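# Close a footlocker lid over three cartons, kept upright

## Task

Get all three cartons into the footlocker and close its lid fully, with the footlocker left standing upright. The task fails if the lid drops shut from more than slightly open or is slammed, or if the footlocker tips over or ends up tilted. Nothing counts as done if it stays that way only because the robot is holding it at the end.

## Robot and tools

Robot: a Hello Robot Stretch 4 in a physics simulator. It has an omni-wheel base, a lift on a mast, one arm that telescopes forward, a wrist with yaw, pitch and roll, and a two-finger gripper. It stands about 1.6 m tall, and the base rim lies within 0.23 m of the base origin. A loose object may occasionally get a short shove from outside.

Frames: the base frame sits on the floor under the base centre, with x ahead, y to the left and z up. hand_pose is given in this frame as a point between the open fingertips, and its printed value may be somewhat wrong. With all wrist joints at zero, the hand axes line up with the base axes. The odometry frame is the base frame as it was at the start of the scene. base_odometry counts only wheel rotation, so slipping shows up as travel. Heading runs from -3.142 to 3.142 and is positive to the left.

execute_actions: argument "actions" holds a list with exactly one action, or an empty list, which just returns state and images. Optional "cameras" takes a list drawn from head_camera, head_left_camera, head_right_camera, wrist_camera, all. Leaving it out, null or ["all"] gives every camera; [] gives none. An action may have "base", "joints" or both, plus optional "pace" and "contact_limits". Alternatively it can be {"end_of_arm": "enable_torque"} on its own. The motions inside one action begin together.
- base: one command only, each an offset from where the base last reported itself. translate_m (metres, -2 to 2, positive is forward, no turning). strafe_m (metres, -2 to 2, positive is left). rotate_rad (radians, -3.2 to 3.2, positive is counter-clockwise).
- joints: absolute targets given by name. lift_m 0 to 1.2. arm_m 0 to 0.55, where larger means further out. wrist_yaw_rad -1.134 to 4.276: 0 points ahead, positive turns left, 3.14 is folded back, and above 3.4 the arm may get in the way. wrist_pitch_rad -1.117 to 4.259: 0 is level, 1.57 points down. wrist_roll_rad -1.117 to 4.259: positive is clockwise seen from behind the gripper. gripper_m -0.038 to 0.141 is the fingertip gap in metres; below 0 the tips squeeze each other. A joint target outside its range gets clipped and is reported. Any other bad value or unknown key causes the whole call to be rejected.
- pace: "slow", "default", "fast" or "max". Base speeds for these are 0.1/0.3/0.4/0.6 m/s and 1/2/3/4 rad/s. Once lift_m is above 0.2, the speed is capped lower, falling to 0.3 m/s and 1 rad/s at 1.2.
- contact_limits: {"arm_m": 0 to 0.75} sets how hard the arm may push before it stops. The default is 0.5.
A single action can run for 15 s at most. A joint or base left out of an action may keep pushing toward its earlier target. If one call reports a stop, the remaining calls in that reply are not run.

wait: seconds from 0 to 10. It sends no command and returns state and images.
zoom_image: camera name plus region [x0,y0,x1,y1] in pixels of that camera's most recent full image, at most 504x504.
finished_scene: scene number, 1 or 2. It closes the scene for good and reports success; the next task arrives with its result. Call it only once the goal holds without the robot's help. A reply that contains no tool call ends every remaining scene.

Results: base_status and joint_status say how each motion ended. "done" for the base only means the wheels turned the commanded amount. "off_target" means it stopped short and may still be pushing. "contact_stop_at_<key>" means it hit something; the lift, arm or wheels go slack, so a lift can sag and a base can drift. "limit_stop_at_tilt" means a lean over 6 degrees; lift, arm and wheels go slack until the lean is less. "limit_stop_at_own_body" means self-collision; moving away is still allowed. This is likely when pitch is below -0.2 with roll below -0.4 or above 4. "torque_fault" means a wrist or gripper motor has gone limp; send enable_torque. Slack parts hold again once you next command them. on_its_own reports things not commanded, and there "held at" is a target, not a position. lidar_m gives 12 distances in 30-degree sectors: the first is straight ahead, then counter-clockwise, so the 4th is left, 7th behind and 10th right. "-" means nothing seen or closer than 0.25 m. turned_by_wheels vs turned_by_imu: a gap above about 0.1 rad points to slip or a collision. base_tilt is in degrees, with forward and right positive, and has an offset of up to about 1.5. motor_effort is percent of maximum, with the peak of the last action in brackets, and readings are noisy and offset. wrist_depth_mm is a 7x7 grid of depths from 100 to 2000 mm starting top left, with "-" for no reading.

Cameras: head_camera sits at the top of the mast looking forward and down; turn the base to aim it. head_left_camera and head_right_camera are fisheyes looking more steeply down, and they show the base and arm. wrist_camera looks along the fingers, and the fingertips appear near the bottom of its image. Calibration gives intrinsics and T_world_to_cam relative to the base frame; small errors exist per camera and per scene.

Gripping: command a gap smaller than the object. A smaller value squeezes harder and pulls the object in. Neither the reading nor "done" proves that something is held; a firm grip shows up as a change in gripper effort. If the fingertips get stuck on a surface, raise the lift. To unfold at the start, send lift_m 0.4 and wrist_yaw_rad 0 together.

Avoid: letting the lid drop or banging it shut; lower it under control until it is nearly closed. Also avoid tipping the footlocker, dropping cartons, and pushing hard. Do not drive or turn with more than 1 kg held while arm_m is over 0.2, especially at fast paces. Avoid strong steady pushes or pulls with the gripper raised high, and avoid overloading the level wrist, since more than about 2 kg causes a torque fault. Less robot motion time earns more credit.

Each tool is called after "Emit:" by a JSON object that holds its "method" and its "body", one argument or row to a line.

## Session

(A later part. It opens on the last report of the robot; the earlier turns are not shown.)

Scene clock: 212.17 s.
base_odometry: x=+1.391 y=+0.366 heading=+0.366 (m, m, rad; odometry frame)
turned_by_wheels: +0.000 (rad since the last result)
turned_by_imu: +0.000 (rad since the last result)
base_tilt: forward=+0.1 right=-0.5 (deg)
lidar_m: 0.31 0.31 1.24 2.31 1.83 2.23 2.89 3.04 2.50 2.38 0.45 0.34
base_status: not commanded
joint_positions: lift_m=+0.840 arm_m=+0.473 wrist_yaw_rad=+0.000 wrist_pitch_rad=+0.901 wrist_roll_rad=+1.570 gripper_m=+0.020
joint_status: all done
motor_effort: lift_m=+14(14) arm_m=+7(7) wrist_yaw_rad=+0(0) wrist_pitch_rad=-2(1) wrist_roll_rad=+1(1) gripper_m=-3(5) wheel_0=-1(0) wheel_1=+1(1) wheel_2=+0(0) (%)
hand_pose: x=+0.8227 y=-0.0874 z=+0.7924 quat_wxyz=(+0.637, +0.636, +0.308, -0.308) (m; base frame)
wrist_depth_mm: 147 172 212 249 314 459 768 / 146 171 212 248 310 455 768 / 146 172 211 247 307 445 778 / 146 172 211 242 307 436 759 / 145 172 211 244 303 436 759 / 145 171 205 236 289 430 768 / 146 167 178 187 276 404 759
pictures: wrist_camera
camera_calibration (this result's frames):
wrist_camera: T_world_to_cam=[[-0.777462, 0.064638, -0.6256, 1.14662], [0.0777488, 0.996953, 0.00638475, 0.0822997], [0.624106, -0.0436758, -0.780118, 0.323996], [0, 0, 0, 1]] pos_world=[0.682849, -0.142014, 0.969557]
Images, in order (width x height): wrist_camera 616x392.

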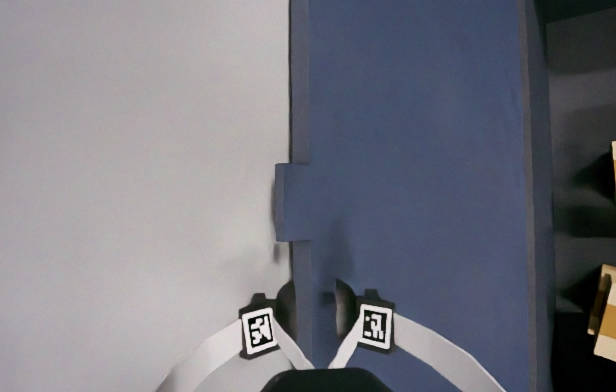

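Emit:
{"method": "execute_actions", "body": {
  "actions": [
    {"joints":{"lift_m":0.831},"pace":"slow"}
  ],
  "cameras": ["wrist_camera"]
}}

Scene clock: 215.10 s.
base_odometry: x=+1.391 y=+0.366 heading=+0.366 (m, m, rad; odometry frame)
turned_by_wheels: +0.000 (rad since the last result)
turned_by_imu: +0.000 (rad since the last result)
base_tilt: forward=+0.1 right=-0.4 (deg)
lidar_m: 0.30 0.33 1.26 2.31 1.86 2.25 2.88 3.03 2.49 2.37 0.44 0.32
base_status: not commanded
joint_positions: lift_m=+0.831 arm_m=+0.473 wrist_yaw_rad=+0.000 wrist_pitch_rad=+0.900 wrist_roll_rad=+1.570 gripper_m=+0.020
joint_status: all done
motor_effort: lift_m=+13(14) arm_m=+8(7) wrist_yaw_rad=+1(0) wrist_pitch_rad=+2(2) wrist_roll_rad=+1(2) gripper_m=-4(6) wheel_0=-1(1) wheel_1=+1(1) wheel_2=+0(0) (%)
hand_pose: x=+0.8230 y=-0.0874 z=+0.7837 quat_wxyz=(+0.637, +0.636, +0.308, -0.307) (m; base frame)
wrist_depth_mm: 147 171 212 245 310 459 768 / 146 171 211 243 307 449 759 / 145 171 211 243 304 442 768 / 146 171 211 232 301 433 750 / 146 171 211 239 300 427 759 / 145 172 198 230 285 424 759 / 147 166 191 210 272 399 759
pictures: wrist_camera
camera_calibration (this result's frames):
wrist_camera: T_world_to_cam=[[-0.776844, 0.0647982, -0.62635, 1.14143], [0.077948, 0.996936, 0.00646006, 0.0821521], [0.62485, -0.0438043, -0.779515, 0.315982], [0, 0, 0, 1]] pos_world=[0.682868, -0.142022, 0.960717]
Images, in order (width x height): wrist_camera 616x392.

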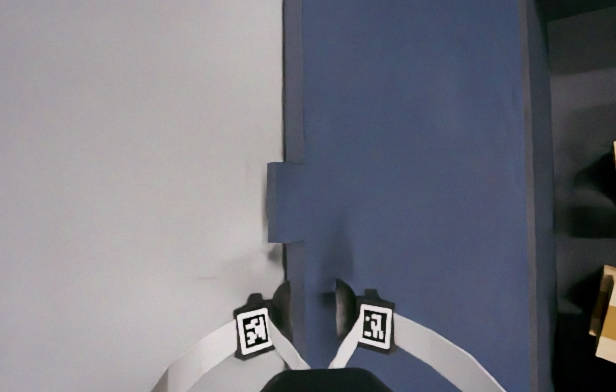

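Emit:
{"method": "execute_actions", "body": {
  "actions": [
    {"joints":{"arm_m":0.445},"pace":"slow"}
  ],
  "cameras": ["wrist_camera"]
}}

Scene clock: 218.40 s.
base_odometry: x=+1.391 y=+0.366 heading=+0.366 (m, m, rad; odometry frame)
turned_by_wheels: +0.000 (rad since the last result)
turned_by_imu: +0.000 (rad since the last result)
base_tilt: forward=+0.2 right=-0.3 (deg)
lidar_m: 0.31 0.32 1.25 2.30 1.84 2.22 2.88 3.07 2.50 2.41 0.46 0.31
base_status: not commanded
joint_positions: lift_m=+0.831 arm_m=+0.446 wrist_yaw_rad=+0.000 wrist_pitch_rad=+0.897 wrist_roll_rad=+1.570 gripper_m=+0.020
joint_status: all done
motor_effort: lift_m=+13(13) arm_m=-7(8) wrist_yaw_rad=-1(0) wrist_pitch_rad=+9(7) wrist_roll_rad=+1(0) gripper_m=-6(5) wheel_0=-1(1) wheel_1=+1(1) wheel_2=+0(0) (%)
hand_pose: x=+0.7972 y=-0.0874 z=+0.7841 quat_wxyz=(+0.637, +0.637, +0.307, -0.306) (m; base frame)
wrist_depth_mm: 169 198 243 263 336 512 788 / 167 197 244 260 334 504 778 / 167 198 244 259 332 492 768 / 168 198 236 247 329 488 778 / 167 198 244 254 324 480 778 / 168 198 229 236 307 477 778 / 169 192 185 205 293 442 768
pictures: wrist_camera
camera_calibration (this result's frames):
wrist_camera: T_world_to_cam=[[-0.775223, 0.0645228, -0.628383, 1.12197], [0.0775716, 0.996964, 0.00667058, 0.0842288], [0.626906, -0.0435735, -0.777875, 0.32952], [0, 0, 0, 1]] pos_world=[0.656662, -0.142007, 0.960788]
Images, in order (width x height): wrist_camera 616x392.

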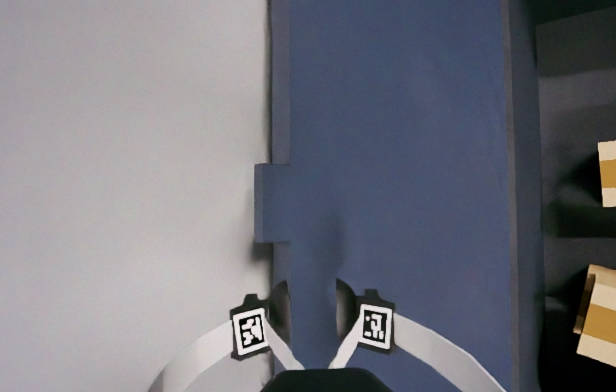

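Emit:
{"method": "execute_actions", "body": {
  "actions": [
    {"joints":{"lift_m":0.842},"pace":"slow"}
  ],
  "cameras": ["wrist_camera"]
}}

Scene clock: 223.17 s.
base_odometry: x=+1.391 y=+0.366 heading=+0.366 (m, m, rad; odometry frame)
turned_by_wheels: +0.000 (rad since the last result)
turned_by_imu: +0.000 (rad since the last result)
base_tilt: forward=+0.2 right=-0.4 (deg)
lidar_m: 0.31 0.31 1.23 2.31 1.87 2.23 2.89 3.05 2.50 2.40 0.45 0.32
base_status: not commanded
joint_positions: lift_m=+0.842 arm_m=+0.446 wrist_yaw_rad=+0.000 wrist_pitch_rad=+0.901 wrist_roll_rad=+1.570 gripper_m=+0.020
joint_status: all done
motor_effort: lift_m=+22(20) arm_m=-7(7) wrist_yaw_rad=+0(0) wrist_pitch_rad=-1(9) wrist_roll_rad=+2(1) gripper_m=-4(4) wheel_0=+0(0) wheel_1=+1(1) wheel_2=+0(0) (%)
hand_pose: x=+0.7964 y=-0.0874 z=+0.7938 quat_wxyz=(+0.637, +0.636, +0.308, -0.308) (m; base frame)
wrist_depth_mm: 170 200 246 279 366 539 778 / 169 198 246 276 362 530 798 / 169 200 246 274 359 521 778 / 169 200 241 271 355 508 778 / 169 198 245 270 351 504 778 / 168 199 229 259 336 500 778 / 170 193 178 187 320 469 778
pictures: wrist_camera
camera_calibration (this result's frames):
wrist_camera: T_world_to_cam=[[-0.77731, 0.0645338, -0.625799, 1.12702], [0.0776083, 0.996963, 0.00641118, 0.0844069], [0.624313, -0.0435838, -0.779958, 0.341271], [0, 0, 0, 1]] pos_world=[0.656436, -0.142008, 0.970926]
Images, in order (width x height): wrist_camera 616x392.

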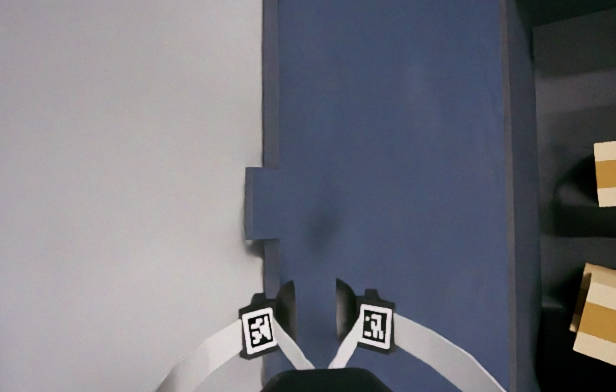

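Emit:
{"method": "execute_actions", "body": {
  "actions": [
    {"joints":{"arm_m":0.385,"gripper_m":0.05}}
  ],
  "cameras": []
}}

Emit:
{"method": "execute_actions", "body": {
  "actions": [
    {"joints":{"wrist_pitch_rad":0.6,"lift_m":0.775}}
  ],
  "cameras": []
}}

Emit:
{"method": "execute_actions", "body": {
  "actions": [
    {"joints":{"arm_m":0.418},"pace":"slow","contact_limits":{"arm_m":0.1}}
  ],
  "cameras": ["wrist_camera"]
}}

Scene clock: 243.20 s.
base_odometry: x=+1.391 y=+0.366 heading=+0.366 (m, m, rad; odometry frame)
turned_by_wheels: +0.000 (rad since the last result)
turned_by_imu: +0.000 (rad since the last result)
base_tilt: forward=+0.2 right=-0.6 (deg)
lidar_m: 0.31 0.30 1.24 2.31 1.84 2.29 2.88 3.07 2.48 2.41 0.48 0.31
base_status: not commanded
joint_positions: lift_m=+0.842 arm_m=+0.386 wrist_yaw_rad=+0.000 wrist_pitch_rad=+0.901 wrist_roll_rad=+1.570 gripper_m=+0.050
joint_status: all done
motor_effort: lift_m=+22(22) arm_m=-7(9) wrist_yaw_rad=+1(0) wrist_pitch_rad=-2(1) wrist_roll_rad=+1(1) gripper_m=-3(4) wheel_0=-1(1) wheel_1=+1(1) wheel_2=+0(0) (%)
hand_pose: x=+0.7363 y=-0.0874 z=+0.7937 quat_wxyz=(+0.637, +0.636, +0.308, -0.308) (m; base frame)
wrist_depth_mm: 224 260 301 364 477 723 778 / 220 260 303 364 480 699 798 / 222 259 303 362 469 691 788 / 222 263 294 357 469 676 768 / 222 260 303 357 466 661 778 / 221 262 287 355 208 654 591 / 222 254 287 320 436 554 788
pictures: none
No camera images: the call's "cameras" was empty. Leave "cameras" out to get every camera's image.

Scene clock: 244.43 s.
base_odometry: x=+1.391 y=+0.366 heading=+0.366 (m, m, rad; odometry frame)
turned_by_wheels: +0.000 (rad since the last result)
turned_by_imu: +0.000 (rad since the last result)
base_tilt: forward=+0.2 right=-0.4 (deg)
lidar_m: 0.28 0.32 1.27 2.31 1.84 2.25 2.87 3.06 2.47 2.38 0.41 0.29
base_status: not commanded
joint_positions: lift_m=+0.775 arm_m=+0.386 wrist_yaw_rad=+0.000 wrist_pitch_rad=+0.602 wrist_roll_rad=+1.570 gripper_m=+0.050
joint_status: all done
motor_effort: lift_m=+14(20) arm_m=-7(7) wrist_yaw_rad=+0(1) wrist_pitch_rad=-6(8) wrist_roll_rad=+2(1) gripper_m=-2(3) wheel_0=-1(1) wheel_1=+1(1) wheel_2=+0(0) (%)
hand_pose: x=+0.7949 y=-0.0874 z=+0.7901 quat_wxyz=(+0.676, +0.675, +0.210, -0.210) (m; base frame)
wrist_depth_mm: 202 224 256 272 309 359 424 / 200 224 256 273 306 355 418 / 200 224 256 270 304 355 415 / 200 224 250 264 300 353 410 / 200 224 255 266 300 349 407 / 200 222 241 267 208 347 407 / 201 218 245 256 291 322 402
pictures: none
No camera images: the call's "cameras" was empty. Leave "cameras" out to get every camera's image.

Scene clock: 245.87 s.
base_odometry: x=+1.391 y=+0.366 heading=+0.366 (m, m, rad; odometry frame)
turned_by_wheels: +0.000 (rad since the last result)
turned_by_imu: +0.000 (rad since the last result)
base_tilt: forward=+0.1 right=-0.4 (deg)
lidar_m: 0.30 0.33 1.22 2.31 1.84 2.24 2.89 3.06 2.46 2.40 0.45 0.30
base_status: not commanded
joint_positions: lift_m=+0.775 arm_m=+0.416 wrist_yaw_rad=-0.003 wrist_pitch_rad=+0.602 wrist_roll_rad=+1.570 gripper_m=+0.050
joint_status: all done
motor_effort: lift_m=+14(14) arm_m=+13(13) wrist_yaw_rad=+10(10) wrist_pitch_rad=-3(5) wrist_roll_rad=+2(2) gripper_m=-4(4) wheel_0=-1(1) wheel_1=+1(1) wheel_2=+0(0) (%)
contact_limits: arm_m 0.1
hand_pose: x=+0.8242 y=-0.0882 z=+0.7902 quat_wxyz=(+0.675, +0.675, +0.209, -0.211) (m; base frame)
wrist_depth_mm: 178 198 225 244 270 315 370 / 177 198 225 246 266 312 366 / 177 198 225 245 266 309 364 / 177 198 225 236 264 306 357 / 176 197 225 243 262 304 355 / 175 196 216 243 208 301 355 / 177 193 193 159 255 282 349
pictures: wrist_camera
camera_calibration (this result's frames):
wrist_camera: T_world_to_cam=[[-0.558459, 0.0666736, -0.826848, 1.1251], [0.0759525, 0.996688, 0.0290699, 0.0665639], [0.826048, -0.0465668, -0.561673, -0.0179602], [0, 0, 0, 1]] pos_world=[0.638104, -0.142194, 0.918266]
Images, in order (width x height): wrist_camera 616x392.

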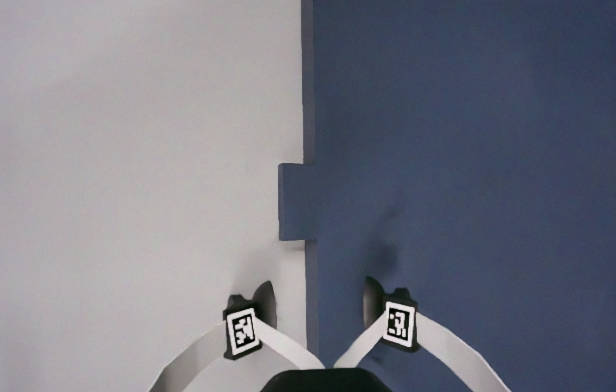

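Emit:
{"method": "execute_actions", "body": {
  "actions": [
    {"joints":{"arm_m":0.412,"lift_m":0.748},"pace":"slow"}
  ],
  "cameras": ["wrist_camera"]
}}

Scene clock: 248.87 s.
base_odometry: x=+1.391 y=+0.366 heading=+0.366 (m, m, rad; odometry frame)
turned_by_wheels: +0.000 (rad since the last result)
turned_by_imu: +0.004 (rad since the last result)
base_tilt: forward=+0.1 right=-0.5 (deg)
lidar_m: 0.31 0.33 1.26 2.29 1.86 2.27 2.87 3.03 2.47 2.40 0.44 0.32
base_status: not commanded
joint_positions: lift_m=+0.748 arm_m=+0.413 wrist_yaw_rad=+0.000 wrist_pitch_rad=+0.602 wrist_roll_rad=+1.570 gripper_m=+0.050
joint_status: all done
motor_effort: lift_m=+14(14) arm_m=-6(11) wrist_yaw_rad=+2(21) wrist_pitch_rad=-4(4) wrist_roll_rad=+2(1) gripper_m=-5(1) wheel_0=+2(2) wheel_1=+0(1) wheel_2=+0(2) (%)
hand_pose: x=+0.8218 y=-0.0875 z=+0.7633 quat_wxyz=(+0.676, +0.675, +0.209, -0.210) (m; base frame)
wrist_depth_mm: 180 199 228 234 268 314 366 / 178 198 227 232 266 312 364 / 178 200 224 232 264 307 362 / 179 200 216 229 263 306 357 / 178 198 222 229 263 304 355 / 177 199 214 228 209 301 353 / 179 195 217 221 254 281 351
pictures: wrist_camera
camera_calibration (this result's frames):
wrist_camera: T_world_to_cam=[[-0.55832, 0.0650724, -0.82707, 1.10142], [0.0730056, 0.996905, 0.0291518, 0.0691974], [0.826407, -0.0441047, -0.561343, -0.03141], [0, 0, 0, 1]] pos_world=[0.635849, -0.142041, 0.891301]
Images, in order (width x height): wrist_camera 616x392.

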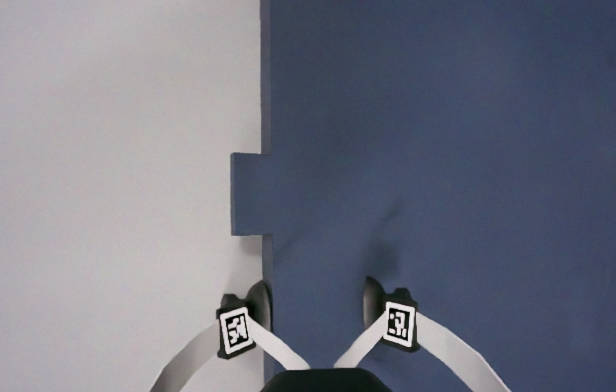

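Press a bit more and pull.

Emit:
{"method": "execute_actions", "body": {
  "actions": [
    {"joints":{"lift_m":0.738},"pace":"slow"}
  ],
  "cameras": []
}}

Emit:
{"method": "execute_actions", "body": {
  "actions": [
    {"joints":{"arm_m":0.385},"pace":"slow"}
  ],
  "cameras": ["wrist_camera"]
}}

Scene clock: 251.57 s.
base_odometry: x=+1.391 y=+0.366 heading=+0.366 (m, m, rad; odometry frame)
turned_by_wheels: +0.000 (rad since the last result)
turned_by_imu: +0.000 (rad since the last result)
base_tilt: forward=+0.1 right=-0.4 (deg)
lidar_m: 0.30 0.29 1.24 2.30 1.84 2.25 2.87 3.06 2.48 2.38 0.44 0.34
base_status: not commanded
joint_positions: lift_m=+0.739 arm_m=+0.412 wrist_yaw_rad=-0.004 wrist_pitch_rad=+0.598 wrist_roll_rad=+1.570 gripper_m=+0.050
joint_status: all done
motor_effort: lift_m=+9(13) arm_m=-1(6) wrist_yaw_rad=+12(12) wrist_pitch_rad=+6(8) wrist_roll_rad=+1(2) gripper_m=-3(1) wheel_0=+1(2) wheel_1=+0(1) wheel_2=+0(0) (%)
hand_pose: x=+0.8211 y=-0.0884 z=+0.7545 quat_wxyz=(+0.676, +0.676, +0.207, -0.210) (m; base frame)
wrist_depth_mm: 181 200 228 235 265 310 362 / 179 200 228 233 265 309 359 / 180 200 224 232 265 306 355 / 179 201 216 230 263 304 353 / 179 200 224 229 259 301 351 / 179 200 216 229 208 298 345 / 180 193 218 216 253 279 345
pictures: none
No camera images: the call's "cameras" was empty. Leave "cameras" out to get every camera's image.

Scene clock: 252.90 s.
base_odometry: x=+1.391 y=+0.366 heading=+0.366 (m, m, rad; odometry frame)
turned_by_wheels: +0.000 (rad since the last result)
turned_by_imu: +0.000 (rad since the last result)
base_tilt: forward=+0.3 right=-0.4 (deg)
lidar_m: 0.30 0.34 1.25 2.31 1.86 2.27 2.89 3.06 2.48 2.41 0.46 0.33
base_status: not commanded
joint_positions: lift_m=+0.739 arm_m=+0.386 wrist_yaw_rad=+0.000 wrist_pitch_rad=+0.594 wrist_roll_rad=+1.570 gripper_m=+0.050
joint_status: all done
motor_effort: lift_m=+12(12) arm_m=-7(8) wrist_yaw_rad=-1(12) wrist_pitch_rad=+19(19) wrist_roll_rad=+0(2) gripper_m=-6(8) wheel_0=+2(2) wheel_1=+0(0) wheel_2=+0(0) (%)
hand_pose: x=+0.7963 y=-0.0873 z=+0.7552 quat_wxyz=(+0.676, +0.676, +0.207, -0.207) (m; base frame)
wrist_depth_mm: 201 223 249 236 273 329 392 / 199 223 249 235 273 325 389 / 200 222 243 235 272 322 387 / 200 223 218 234 268 319 379 / 198 223 244 233 268 317 379 / 200 222 213 231 209 315 377 / 200 215 238 223 259 290 375
pictures: wrist_camera
camera_calibration (this result's frames):
wrist_camera: T_world_to_cam=[[-0.552373, 0.0646708, -0.831085, 1.07873], [0.0720329, 0.99696, 0.0297023, 0.071474], [0.830479, -0.0434587, -0.555352, -0.0225779], [0, 0, 0, 1]] pos_world=[0.609461, -0.142, 0.88185]
Images, in order (width x height): wrist_camera 616x392.

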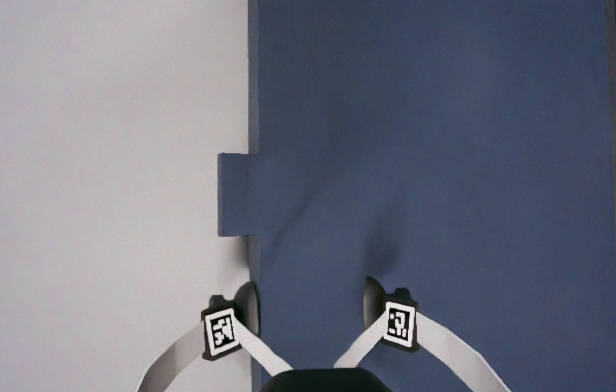

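Emit:
{"method": "execute_actions", "body": {
  "actions": [
    {"joints":{"arm_m":0.32},"pace":"slow"}
  ],
  "cameras": ["wrist_camera","head_right_camera"]
}}

Scene clock: 259.13 s.
base_odometry: x=+1.391 y=+0.366 heading=+0.366 (m, m, rad; odometry frame)
turned_by_wheels: +0.000 (rad since the last result)
turned_by_imu: +0.000 (rad since the last result)
base_tilt: forward=+0.2 right=-0.5 (deg)
lidar_m: 0.30 0.33 1.24 2.30 1.84 2.27 2.88 3.05 2.49 2.40 0.42 0.33
base_status: not commanded
joint_positions: lift_m=+0.739 arm_m=+0.321 wrist_yaw_rad=+0.001 wrist_pitch_rad=+0.593 wrist_roll_rad=+1.570 gripper_m=+0.050
joint_status: all done
motor_effort: lift_m=+12(12) arm_m=-7(8) wrist_yaw_rad=-3(2) wrist_pitch_rad=+21(23) wrist_roll_rad=+0(0) gripper_m=-8(7) wheel_0=+1(2) wheel_1=+0(0) wheel_2=+0(0) (%)
hand_pose: x=+0.7315 y=-0.0872 z=+0.7555 quat_wxyz=(+0.677, +0.676, +0.207, -0.206) (m; base frame)
wrist_depth_mm: 254 282 314 242 298 387 500 / 254 283 315 241 296 382 492 / 252 285 309 241 293 382 496 / 254 282 216 239 291 375 496 / 252 283 310 238 290 373 496 / 251 283 220 236 208 373 496 / 254 272 303 224 278 330 492
pictures: head_right_camera, wrist_camera
camera_calibration (this result's frames):
wrist_camera: T_world_to_cam=[[-0.551193, 0.0643042, -0.831896, 1.04294], [0.0713257, 0.997008, 0.0298085, 0.0764132], [0.831323, -0.0429053, -0.55413, 0.0299404], [0, 0, 0, 1]] pos_world=[0.544519, -0.141965, 0.881927]
Images, in order (width x height): head_right_camera 420x672, wrist_camera 616x392.

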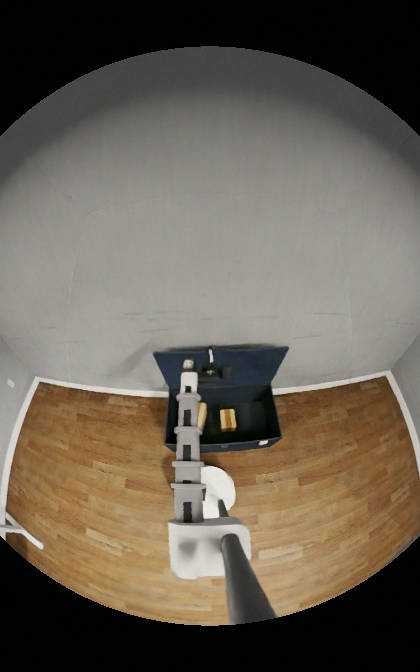

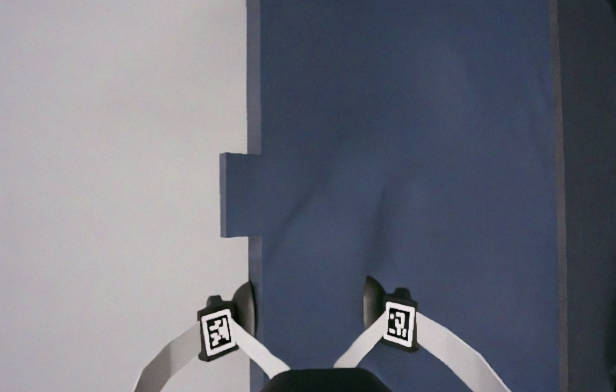

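Emit:
{"method": "execute_actions", "body": {
  "actions": [
    {"joints":{"gripper_m":0.03,"lift_m":0.748},"pace":"slow"}
  ],
  "cameras": ["wrist_camera"]
}}

Scene clock: 264.43 s.
base_odometry: x=+1.391 y=+0.366 heading=+0.366 (m, m, rad; odometry frame)
turned_by_wheels: +0.000 (rad since the last result)
turned_by_imu: +0.000 (rad since the last result)
base_tilt: forward=+0.1 right=-0.4 (deg)
lidar_m: 0.29 0.36 1.26 2.30 1.87 2.27 2.87 3.05 2.46 2.40 0.47 0.32
base_status: not commanded
joint_positions: lift_m=+0.748 arm_m=+0.321 wrist_yaw_rad=+0.001 wrist_pitch_rad=+0.594 wrist_roll_rad=+1.570 gripper_m=+0.030
joint_status: all done
motor_effort: lift_m=+19(20) arm_m=-6(7) wrist_yaw_rad=-3(3) wrist_pitch_rad=+19(22) wrist_roll_rad=+0(1) gripper_m=-5(6) wheel_0=+2(1) wheel_1=+0(0) wheel_2=+0(0) (%)
hand_pose: x=+0.7313 y=-0.0871 z=+0.7646 quat_wxyz=(+0.677, +0.676, +0.208, -0.207) (m; base frame)
wrist_depth_mm: 255 282 319 230 286 377 504 / 254 283 322 229 285 375 500 / 253 283 322 228 282 370 508 / 254 283 310 226 281 368 508 / 253 281 322 226 277 364 500 / 252 282 303 218 208 362 496 / 254 274 309 216 263 347 492
pictures: wrist_camera
camera_calibration (this result's frames):
wrist_camera: T_world_to_cam=[[-0.552394, 0.0642022, -0.831107, 1.05062], [0.0711864, 0.997021, 0.029705, 0.0762976], [0.830538, -0.0427546, -0.555318, 0.0366457], [0, 0, 0, 1]] pos_world=[0.544489, -0.141956, 0.891261]
Images, in order (width x height): wrist_camera 616x392.

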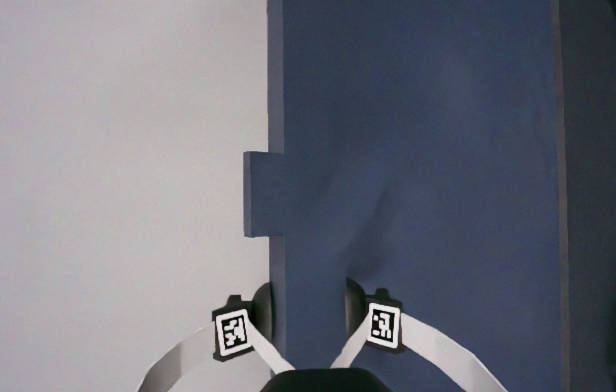

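Emit:
{"method": "execute_actions", "body": {
  "actions": [
    {"joints":{"arm_m":0.226,"lift_m":0.737},"pace":"slow"}
  ],
  "cameras": ["wrist_camera","head_right_camera"]
}}

Scene clock: 276.43 s.
base_odometry: x=+1.391 y=+0.366 heading=+0.366 (m, m, rad; odometry frame)
turned_by_wheels: +0.000 (rad since the last result)
turned_by_imu: +0.000 (rad since the last result)
base_tilt: forward=+0.2 right=-0.3 (deg)
lidar_m: 0.31 0.33 1.27 2.31 1.87 2.25 2.88 3.08 2.48 2.41 0.45 0.31
base_status: not commanded
joint_positions: lift_m=+0.737 arm_m=+0.227 wrist_yaw_rad=+0.000 wrist_pitch_rad=+0.604 wrist_roll_rad=+1.570 gripper_m=+0.030
joint_status: all done
motor_effort: lift_m=+14(17) arm_m=-7(7) wrist_yaw_rad=+1(3) wrist_pitch_rad=-8(23) wrist_roll_rad=+1(0) gripper_m=-5(8) wheel_0=+2(2) wheel_1=+0(0) wheel_2=+0(0) (%)
hand_pose: x=+0.6356 y=-0.0874 z=+0.7518 quat_wxyz=(+0.675, +0.675, +0.210, -0.210) (m; base frame)
wrist_depth_mm: 336 373 427 227 314 585 741 / 332 370 427 225 309 585 723 / 332 373 427 224 306 569 723 / 334 373 424 211 303 569 723 / 332 373 424 220 298 569 715 / 330 373 410 213 210 574 661 / 334 366 399 206 273 459 683
pictures: head_right_camera, wrist_camera
camera_calibration (this result's frames):
wrist_camera: T_world_to_cam=[[-0.559952, 0.0650108, -0.82597, 0.988165], [0.0728279, 0.99692, 0.0290935, 0.0832131], [0.825318, -0.0438627, -0.562962, 0.117934], [0, 0, 0, 1]] pos_world=[0.449932, -0.142025, 0.880167]
Images, in order (width x height): head_right_camera 420x672, wrist_camera 616x392.

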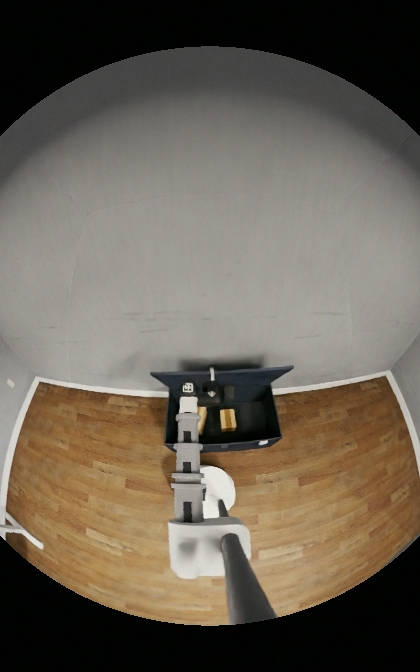

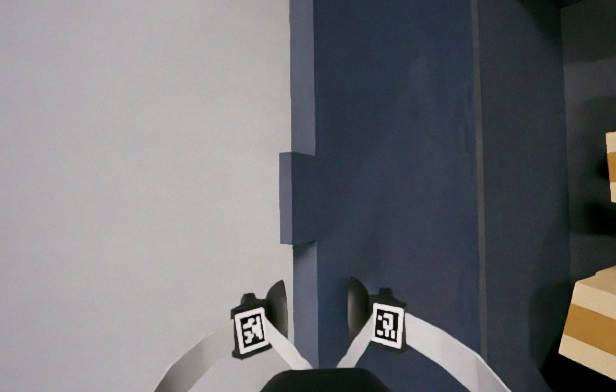

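Emit:
{"method": "execute_actions", "body": {
  "actions": [
    {"joints":{"arm_m":0.14,"lift_m":0.694},"pace":"slow"}
  ],
  "cameras": ["wrist_camera"]
}}

Scene clock: 280.93 s.
base_odometry: x=+1.391 y=+0.366 heading=+0.366 (m, m, rad; odometry frame)
turned_by_wheels: +0.000 (rad since the last result)
turned_by_imu: +0.000 (rad since the last result)
base_tilt: forward=+0.2 right=-0.4 (deg)
lidar_m: 0.30 0.34 1.25 2.32 1.88 2.27 2.87 3.03 2.47 2.39 0.46 0.31
base_status: not commanded
joint_positions: lift_m=+0.694 arm_m=+0.141 wrist_yaw_rad=-0.001 wrist_pitch_rad=+0.605 wrist_roll_rad=+1.570 gripper_m=+0.030
joint_status: all done
motor_effort: lift_m=+16(15) arm_m=-7(7) wrist_yaw_rad=+2(2) wrist_pitch_rad=-15(14) wrist_roll_rad=+0(1) gripper_m=-7(6) wheel_0=+2(2) wheel_1=-1(0) wheel_2=+0(0) (%)
hand_pose: x=+0.5493 y=-0.0876 z=+0.7083 quat_wxyz=(+0.675, +0.675, +0.211, -0.211) (m; base frame)
wrist_depth_mm: 410 452 521 226 480 759 723 / 402 455 517 223 462 750 741 / 404 452 525 564 439 741 691 / 404 455 517 569 430 741 683 / 404 452 517 564 421 732 715 / 404 455 496 211 209 654 530 / 407 449 484 201 327 559 521
pictures: wrist_camera
camera_calibration (this result's frames):
wrist_camera: T_world_to_cam=[[-0.561504, 0.0652545, -0.824897, 0.903981], [0.073316, 0.996888, 0.0289542, 0.0906988], [0.82422, -0.0442202, -0.564541, 0.166385], [0, 0, 0, 1]] pos_world=[0.363801, -0.142048, 0.836996]
Images, in order (width x height): wrist_camera 616x392.

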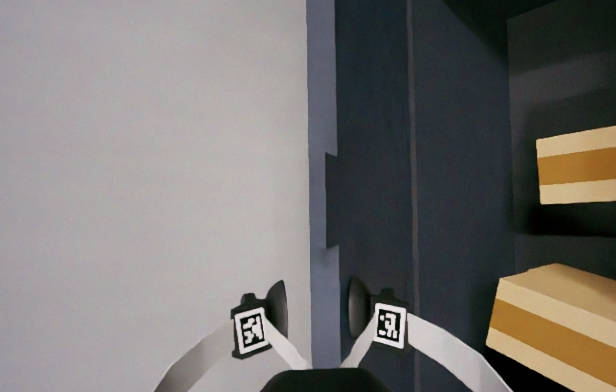

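Emit:
{"method": "execute_actions", "body": {
  "actions": [
    {"joints":{"arm_m":0.055,"lift_m":0.61,"wrist_pitch_rad":0.48},"pace":"slow"}
  ],
  "cameras": ["wrist_camera","head_camera"]
}}

Scene clock: 288.87 s.
base_odometry: x=+1.391 y=+0.366 heading=+0.366 (m, m, rad; odometry frame)
turned_by_wheels: +0.000 (rad since the last result)
turned_by_imu: +0.000 (rad since the last result)
base_tilt: forward=+0.1 right=-0.3 (deg)
lidar_m: 0.30 0.34 1.22 2.30 1.84 2.28 2.89 3.06 2.48 2.40 0.47 0.34
base_status: not commanded
joint_positions: lift_m=+0.610 arm_m=+0.056 wrist_yaw_rad=+0.000 wrist_pitch_rad=+0.487 wrist_roll_rad=+1.570 gripper_m=+0.030
joint_status: all done
motor_effort: lift_m=+16(17) arm_m=-7(6) wrist_yaw_rad=+1(4) wrist_pitch_rad=-19(22) wrist_roll_rad=+1(1) gripper_m=-7(8) wheel_0=+2(2) wheel_1=-1(0) wheel_2=+0(0) (%)
hand_pose: x=+0.4821 y=-0.0875 z=+0.6534 quat_wxyz=(+0.686, +0.686, +0.170, -0.171) (m; base frame)
wrist_depth_mm: 477 517 574 621 634 759 691 / 480 521 574 621 634 750 699 / 477 525 585 615 640 750 609 / 473 521 574 621 634 750 627 / 473 521 574 615 627 732 676 / 477 521 559 206 209 569 500 / 477 508 554 198 430 517 473
pictures: head_camera, wrist_camera
camera_calibration (this result's frames):
wrist_camera: T_world_to_cam=[[-0.460167, 0.0651754, -0.885437, 0.811644], [0.0693079, 0.996896, 0.0373599, 0.0936455], [0.885123, -0.044176, -0.463256, 0.0952766], [0, 0, 0, 1]] pos_world=[0.28267, -0.142045, 0.759298]
Images, in order (width x height): head_camera 420x560, wrist_camera 616x392.

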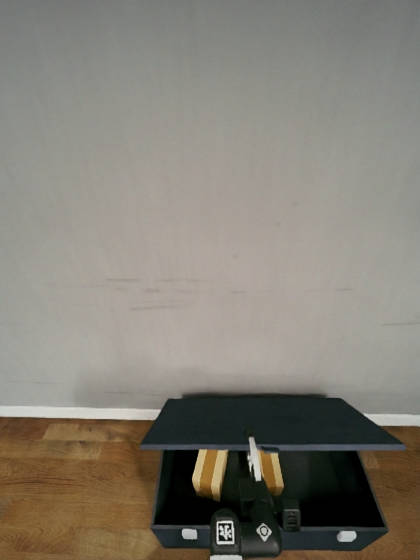

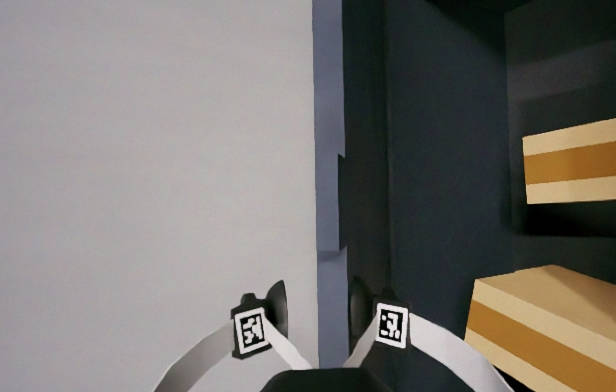

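Emit:
{"method": "execute_actions", "body": {
  "actions": [
    {"joints":{"arm_m":0.005,"lift_m":0.546,"wrist_pitch_rad":0.38},"pace":"slow"}
  ],
  "cameras": ["wrist_camera"]
}}

Scene clock: 302.93 s.
base_odometry: x=+1.391 y=+0.366 heading=+0.366 (m, m, rad; odometry frame)
turned_by_wheels: +0.000 (rad since the last result)
turned_by_imu: +0.000 (rad since the last result)
base_tilt: forward=+0.2 right=-0.3 (deg)
lidar_m: 0.31 0.32 1.24 2.29 1.87 2.28 2.90 3.03 2.49 2.40 0.45 0.37
base_status: not commanded
joint_positions: lift_m=+0.546 arm_m=+0.006 wrist_yaw_rad=+0.000 wrist_pitch_rad=+0.387 wrist_roll_rad=+1.570 gripper_m=+0.030
joint_status: all done
motor_effort: lift_m=+17(16) arm_m=-7(6) wrist_yaw_rad=+1(4) wrist_pitch_rad=-18(27) wrist_roll_rad=+2(1) gripper_m=-7(8) wheel_0=+2(2) wheel_1=+0(0) wheel_2=+0(0) (%)
hand_pose: x=+0.4443 y=-0.0875 z=+0.6154 quat_wxyz=(+0.694, +0.694, +0.136, -0.136) (m; base frame)
wrist_depth_mm: 525 564 621 647 647 732 676 / 530 564 615 647 647 732 683 / 521 559 621 654 654 723 574 / 525 559 609 647 634 715 603 / 525 564 615 647 640 715 668 / 521 564 597 206 208 554 500 / 521 554 591 200 530 492 445
pictures: wrist_camera
camera_calibration (this result's frames):
wrist_camera: T_world_to_cam=[[-0.369661, 0.0650933, -0.926884, 0.745951], [0.0651108, 0.996906, 0.0440433, 0.0954032], [0.926883, -0.0440691, -0.372755, 0.0368998], [0, 0, 0, 1]] pos_world=[0.235335, -0.142038, 0.700963]
Images, in order (width x height): wrist_camera 616x392.

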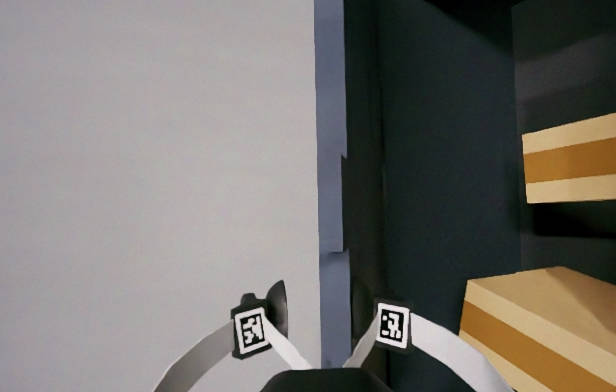

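Emit:
{"method": "execute_actions", "body": {
  "actions": [
    {"base":{"translate_m":-0.062},"joints":{"lift_m":0.424,"wrist_pitch_rad":0.22},"pace":"slow"}
  ],
  "cameras": ["wrist_camera","head_camera"]
}}

Scene clock: 310.60 s.
base_odometry: x=+1.333 y=+0.344 heading=+0.366 (m, m, rad; odometry frame)
turned_by_wheels: +0.000 (rad since the last result)
turned_by_imu: +0.000 (rad since the last result)
base_tilt: forward=+0.4 right=-0.3 (deg)
lidar_m: 0.37 0.39 1.31 2.31 1.81 2.28 2.80 3.01 2.45 2.40 0.51 0.39
base_status: done
joint_positions: lift_m=+0.424 arm_m=+0.006 wrist_yaw_rad=+0.000 wrist_pitch_rad=+0.228 wrist_roll_rad=+1.570 gripper_m=+0.030
joint_status: all done
motor_effort: lift_m=+17(17) arm_m=-6(7) wrist_yaw_rad=+0(4) wrist_pitch_rad=-20(26) wrist_roll_rad=+1(1) gripper_m=-5(7) wheel_0=-5(4) wheel_1=-4(8) wheel_2=+7(7) (%)
hand_pose: x=+0.4580 y=-0.0874 z=+0.5373 quat_wxyz=(+0.703, +0.702, +0.080, -0.080) (m; base frame)
wrist_depth_mm: 597 634 668 683 654 699 627 / 597 627 654 691 647 691 647 / 597 627 661 683 647 676 508 / 603 621 661 683 647 683 554 / 597 634 668 691 647 683 621 / 603 627 661 213 206 512 488 / 603 621 647 197 634 427 389
pictures: head_camera, wrist_camera
camera_calibration (this result's frames):
wrist_camera: T_world_to_cam=[[-0.217516, 0.0649868, -0.973891, 0.634154], [0.0569526, 0.996926, 0.0538037, 0.0963583], [0.974394, -0.0437625, -0.220548, -0.108432], [0, 0, 0, 1]] pos_world=[0.238107, -0.142019, 0.588498]
Images, in order (width x height): head_camera 420x560, wrist_camera 616x392.

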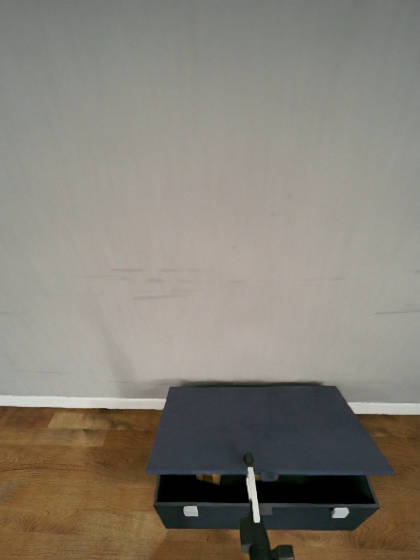

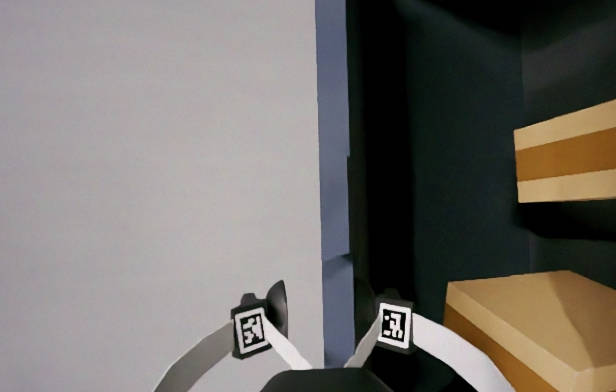

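Emit:
{"method": "execute_actions", "body": {
  "actions": [
    {"base":{"translate_m":-0.052},"joints":{"lift_m":0.277,"wrist_pitch_rad":0.05},"pace":"slow"}
  ],
  "cameras": ["wrist_camera","head_camera"]
}}

Scene clock: 316.60 s.
base_odometry: x=+1.285 y=+0.325 heading=+0.365 (m, m, rad; odometry frame)
turned_by_wheels: +0.000 (rad since the last result)
turned_by_imu: +0.000 (rad since the last result)
base_tilt: forward=+0.1 right=-0.4 (deg)
lidar_m: 0.40 0.43 1.40 2.30 1.78 2.28 2.77 2.96 2.45 2.41 0.61 0.44
base_status: done
joint_positions: lift_m=+0.277 arm_m=+0.006 wrist_yaw_rad=+0.000 wrist_pitch_rad=+0.059 wrist_roll_rad=+1.570 gripper_m=+0.030
joint_status: all done
motor_effort: lift_m=+16(16) arm_m=-5(5) wrist_yaw_rad=+1(1) wrist_pitch_rad=-21(29) wrist_roll_rad=+1(0) gripper_m=-6(9) wheel_0=-4(7) wheel_1=-4(9) wheel_2=+6(10) (%)
hand_pose: x=+0.4649 y=-0.0875 z=+0.4385 quat_wxyz=(+0.707, +0.707, +0.021, -0.021) (m; base frame)
wrist_depth_mm: 699 699 723 732 661 211 211 / 683 715 723 723 661 213 211 / 699 699 715 732 654 215 210 / 699 707 723 723 654 661 208 / 691 707 715 723 647 661 208 / 691 707 723 215 206 436 208 / 707 707 715 206 496 205 208
pictures: head_camera, wrist_camera
camera_calibration (this result's frames):
wrist_camera: T_world_to_cam=[[-0.0505965, 0.0650186, -0.996601, 0.471838], [0.0472358, 0.996918, 0.0626411, 0.10196], [0.997602, -0.0439058, -0.0535117, -0.221017], [0, 0, 0, 1]] pos_world=[0.239544, -0.142028, 0.45202]
Images, in order (width x height): head_camera 420x560, wrist_camera 616x392.

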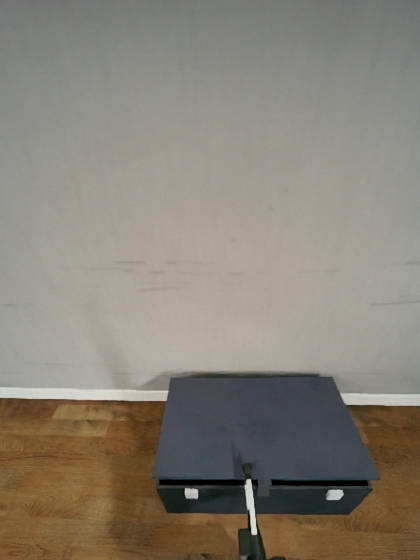

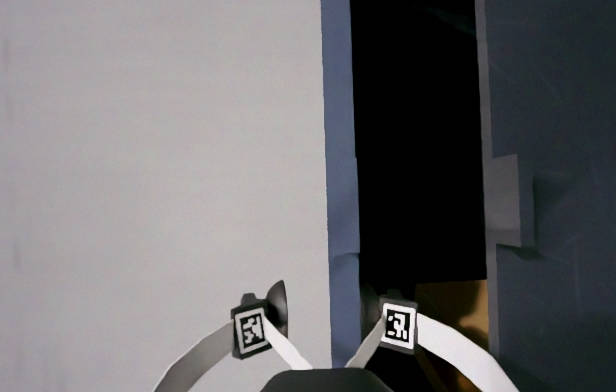

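Emit:
{"method": "execute_actions", "body": {
  "actions": [
    {"base":{"translate_m":-0.02},"joints":{"lift_m":0.24},"pace":"slow"}
  ],
  "cameras": ["wrist_camera"]
}}

Scene clock: 324.57 s.
base_odometry: x=+1.267 y=+0.318 heading=+0.365 (m, m, rad; odometry frame)
turned_by_wheels: +0.000 (rad since the last result)
turned_by_imu: +0.000 (rad since the last result)
base_tilt: forward=+0.2 right=-0.4 (deg)
lidar_m: 0.44 0.44 1.46 2.31 1.78 2.26 2.75 2.91 2.46 2.39 0.63 0.47
base_status: done
joint_positions: lift_m=+0.240 arm_m=+0.006 wrist_yaw_rad=+0.001 wrist_pitch_rad=+0.058 wrist_roll_rad=+1.570 gripper_m=+0.030
joint_status: all done
motor_effort: lift_m=+17(16) arm_m=-5(5) wrist_yaw_rad=-2(1) wrist_pitch_rad=-23(24) wrist_roll_rad=+1(1) gripper_m=-6(7) wheel_0=-4(7) wheel_1=-6(8) wheel_2=+6(11) (%)
hand_pose: x=+0.4650 y=-0.0872 z=+0.4016 quat_wxyz=(+0.707, +0.707, +0.021, -0.020) (m; base frame)
wrist_depth_mm: 707 732 741 750 676 229 233 / 723 723 750 750 676 229 232 / 715 723 750 750 676 228 231 / 723 732 732 750 676 228 229 / 715 741 741 759 668 226 229 / 723 732 741 220 206 225 229 / 723 732 732 220 222 223 227
pictures: wrist_camera
camera_calibration (this result's frames):
wrist_camera: T_world_to_cam=[[-0.0502887, 0.064982, -0.996618, 0.434896], [0.046476, 0.996952, 0.0626587, 0.104406], [0.997653, -0.0431678, -0.0531555, -0.223156], [0, 0, 0, 1]] pos_world=[0.23965, -0.141982, 0.415021]
Images, in order (width x height): wrist_camera 616x392.

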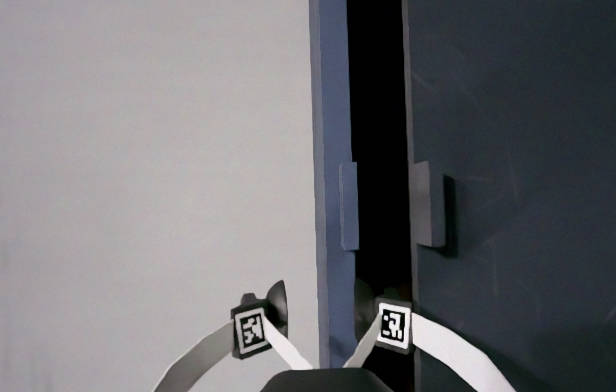

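Emit:
{"method": "execute_actions", "body": {
  "actions": [
    {"base":{"translate_m":-0.008},"joints":{"lift_m":0.222},"pace":"slow"}
  ],
  "cameras": ["wrist_camera"]
}}

Scene clock: 328.30 s.
base_odometry: x=+1.259 y=+0.316 heading=+0.365 (m, m, rad; odometry frame)
turned_by_wheels: +0.000 (rad since the last result)
turned_by_imu: +0.000 (rad since the last result)
base_tilt: forward=+0.2 right=-0.4 (deg)
lidar_m: 0.43 0.45 1.46 2.31 1.76 2.25 2.76 2.92 2.48 2.39 0.64 0.48
base_status: done
joint_positions: lift_m=+0.222 arm_m=+0.006 wrist_yaw_rad=+0.000 wrist_pitch_rad=+0.054 wrist_roll_rad=+1.570 gripper_m=+0.030
joint_status: all done
motor_effort: lift_m=+15(16) arm_m=-5(6) wrist_yaw_rad=-1(1) wrist_pitch_rad=-9(23) wrist_roll_rad=-1(1) gripper_m=-5(7) wheel_0=-5(6) wheel_1=-4(8) wheel_2=+7(8) (%)
hand_pose: x=+0.4650 y=-0.0873 z=+0.3851 quat_wxyz=(+0.707, +0.707, +0.019, -0.019) (m; base frame)
wrist_depth_mm: 723 750 750 683 233 236 240 / 723 732 750 683 232 236 239 / 723 732 750 683 231 233 237 / 732 741 750 661 230 234 236 / 732 741 750 759 231 232 236 / 723 741 750 227 211 232 235 / 732 732 750 204 227 230 235
pictures: wrist_camera
camera_calibration (this result's frames):
wrist_camera: T_world_to_cam=[[-0.0456626, 0.0649906, -0.996841, 0.416376], [0.0463082, 0.996946, 0.0628762, 0.105467], [0.997883, -0.0432908, -0.0485328, -0.225997], [0, 0, 0, 1]] pos_world=[0.239648, -0.141989, 0.397461]
Images, in order (width x height): wrist_camera 616x392.

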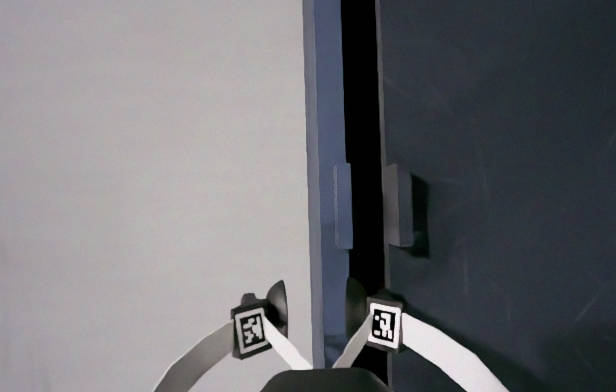

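Emit:
{"method": "execute_actions", "body": {
  "actions": [
    {"base":{"translate_m":-0.006},"joints":{"lift_m":0.216},"pace":"slow"}
  ],
  "cameras": ["wrist_camera"]
}}

Scene clock: 331.27 s.
base_odometry: x=+1.254 y=+0.313 heading=+0.364 (m, m, rad; odometry frame)
turned_by_wheels: +0.000 (rad since the last result)
turned_by_imu: +0.000 (rad since the last result)
base_tilt: forward=+0.2 right=-0.4 (deg)
lidar_m: 0.45 0.43 1.48 2.30 1.74 2.26 2.72 2.88 2.48 2.39 0.67 0.48
base_status: done
joint_positions: lift_m=+0.216 arm_m=+0.006 wrist_yaw_rad=+0.000 wrist_pitch_rad=+0.058 wrist_roll_rad=+1.570 gripper_m=+0.030
joint_status: all done
motor_effort: lift_m=+16(16) arm_m=-5(6) wrist_yaw_rad=+0(1) wrist_pitch_rad=-23(20) wrist_roll_rad=+1(1) gripper_m=-6(7) wheel_0=-5(9) wheel_1=-5(4) wheel_2=+5(10) (%)
hand_pose: x=+0.4650 y=-0.0873 z=+0.3777 quat_wxyz=(+0.707, +0.707, +0.020, -0.020) (m; base frame)
wrist_depth_mm: 732 750 750 375 240 243 247 / 732 741 759 399 239 243 245 / 723 750 750 427 237 241 245 / 732 741 759 452 236 241 244 / 732 750 759 488 236 240 243 / 723 741 759 234 207 238 243 / 732 741 750 232 234 236 242
pictures: wrist_camera
camera_calibration (this result's frames):
wrist_camera: T_world_to_cam=[[-0.0497544, 0.0649995, -0.996644, 0.410895], [0.0467891, 0.996936, 0.0626827, 0.105845], [0.997665, -0.0435134, -0.0526433, -0.224636], [0, 0, 0, 1]] pos_world=[0.239603, -0.142003, 0.391056]
Images, in order (width x height): wrist_camera 616x392.

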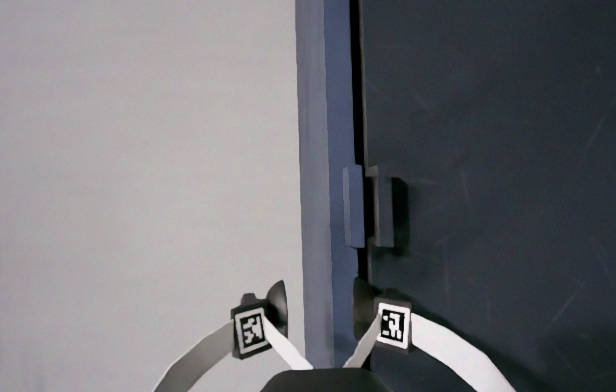

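Gap is now under 1 cm and still supported. Lower further.

Emit:
{"method": "execute_actions", "body": {
  "actions": [
    {"joints":{"lift_m":0.206},"pace":"slow"}
  ],
  "cameras": ["wrist_camera"]
}}

Emit:
{"method": "execute_actions", "body": {
  "actions": [
    {"base":{"translate_m":-0.1},"pace":"slow"}
  ],
  "cameras": ["wrist_camera","head_camera"]
}}

Scene clock: 334.57 s.
base_odometry: x=+1.254 y=+0.313 heading=+0.364 (m, m, rad; odometry frame)
turned_by_wheels: +0.000 (rad since the last result)
turned_by_imu: +0.000 (rad since the last result)
base_tilt: forward=+0.2 right=-0.4 (deg)
lidar_m: 0.45 0.45 1.47 2.33 1.78 2.25 2.74 2.88 2.48 2.39 0.66 0.45
base_status: not commanded
joint_positions: lift_m=+0.206 arm_m=+0.006 wrist_yaw_rad=-0.001 wrist_pitch_rad=+0.053 wrist_roll_rad=+1.570 gripper_m=+0.030
joint_status: all done
motor_effort: lift_m=+14(15) arm_m=-5(6) wrist_yaw_rad=+2(2) wrist_pitch_rad=-9(21) wrist_roll_rad=+1(2) gripper_m=-6(7) wheel_0=-5(5) wheel_1=-4(5) wheel_2=+4(4) (%)
hand_pose: x=+0.4649 y=-0.0876 z=+0.3693 quat_wxyz=(+0.707, +0.707, +0.019, -0.019) (m; base frame)
wrist_depth_mm: 732 741 750 609 238 243 245 / 741 732 750 691 237 241 245 / 732 750 750 683 237 240 244 / 723 750 759 364 236 240 242 / 732 741 759 394 236 238 242 / 741 732 759 232 207 238 241 / 741 741 750 170 233 236 240
pictures: wrist_camera
camera_calibration (this result's frames):
wrist_camera: T_world_to_cam=[[-0.0451564, 0.0650438, -0.99686, 0.400399], [0.0474453, 0.996892, 0.0628966, 0.106262], [0.997853, -0.0444561, -0.048102, -0.226899], [0, 0, 0, 1]] pos_world=[0.239451, -0.142063, 0.381544]
Images, in order (width x height): wrist_camera 616x392.

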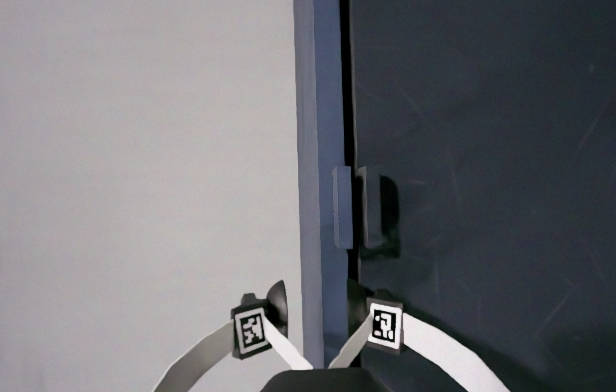

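Scene clock: 336.83 s.
base_odometry: x=+1.161 y=+0.278 heading=+0.364 (m, m, rad; odometry frame)
turned_by_wheels: +0.000 (rad since the last result)
turned_by_imu: +0.000 (rad since the last result)
base_tilt: forward=+0.1 right=-0.4 (deg)
lidar_m: 0.55 0.57 1.60 2.32 1.70 2.27 2.63 2.81 2.49 2.39 1.49 0.54
base_status: done
joint_positions: lift_m=+0.206 arm_m=+0.006 wrist_yaw_rad=+0.000 wrist_pitch_rad=+0.052 wrist_roll_rad=+1.570 gripper_m=+0.030
joint_status: not commanded
motor_effort: lift_m=+15(15) arm_m=-5(5) wrist_yaw_rad=-1(3) wrist_pitch_rad=-5(13) wrist_roll_rad=+1(1) gripper_m=-4(5) wheel_0=-5(8) wheel_1=-4(8) wheel_2=+7(11) (%)
hand_pose: x=+0.4650 y=-0.0874 z=+0.3693 quat_wxyz=(+0.707, +0.707, +0.019, -0.018) (m; base frame)
wrist_depth_mm: 831 842 854 392 343 345 349 / 831 842 854 413 342 347 351 / 820 842 854 436 340 347 349 / 831 842 854 462 336 343 347 / 842 842 854 484 338 343 349 / 831 842 842 330 208 340 345 / 842 842 854 171 332 338 345
pictures: head_camera, wrist_camera
camera_calibration (this result's frames):
wrist_camera: T_world_to_cam=[[-0.0445629, 0.0650033, -0.99689, 0.400205], [0.0465131, 0.996934, 0.062927, 0.106422], [0.997923, -0.0435642, -0.0474498, -0.227167], [0, 0, 0, 1]] pos_world=[0.23958, -0.142007, 0.381484]
Images, in order (width x height): head_camera 420x560, wrist_camera 616x392.

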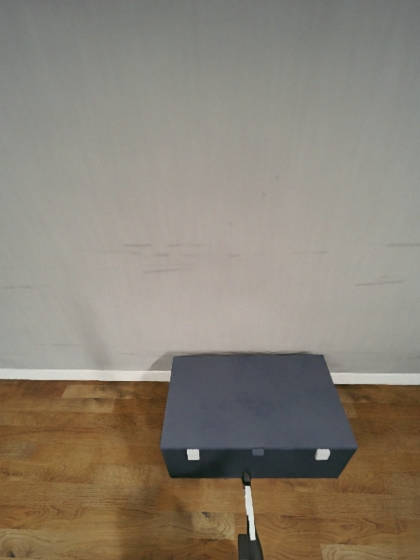

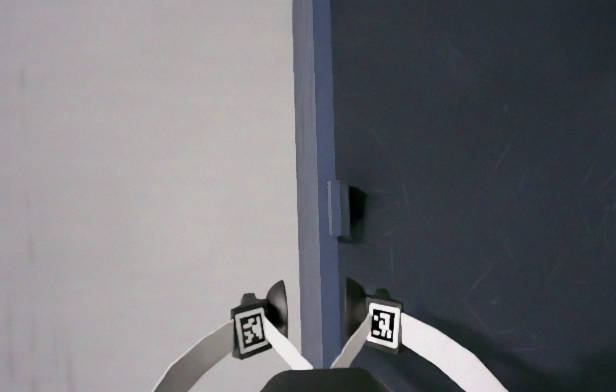

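Emit:
{"method": "finished_scene", "body": {
  "scene": 1
}}

The scene is finished: the task was done.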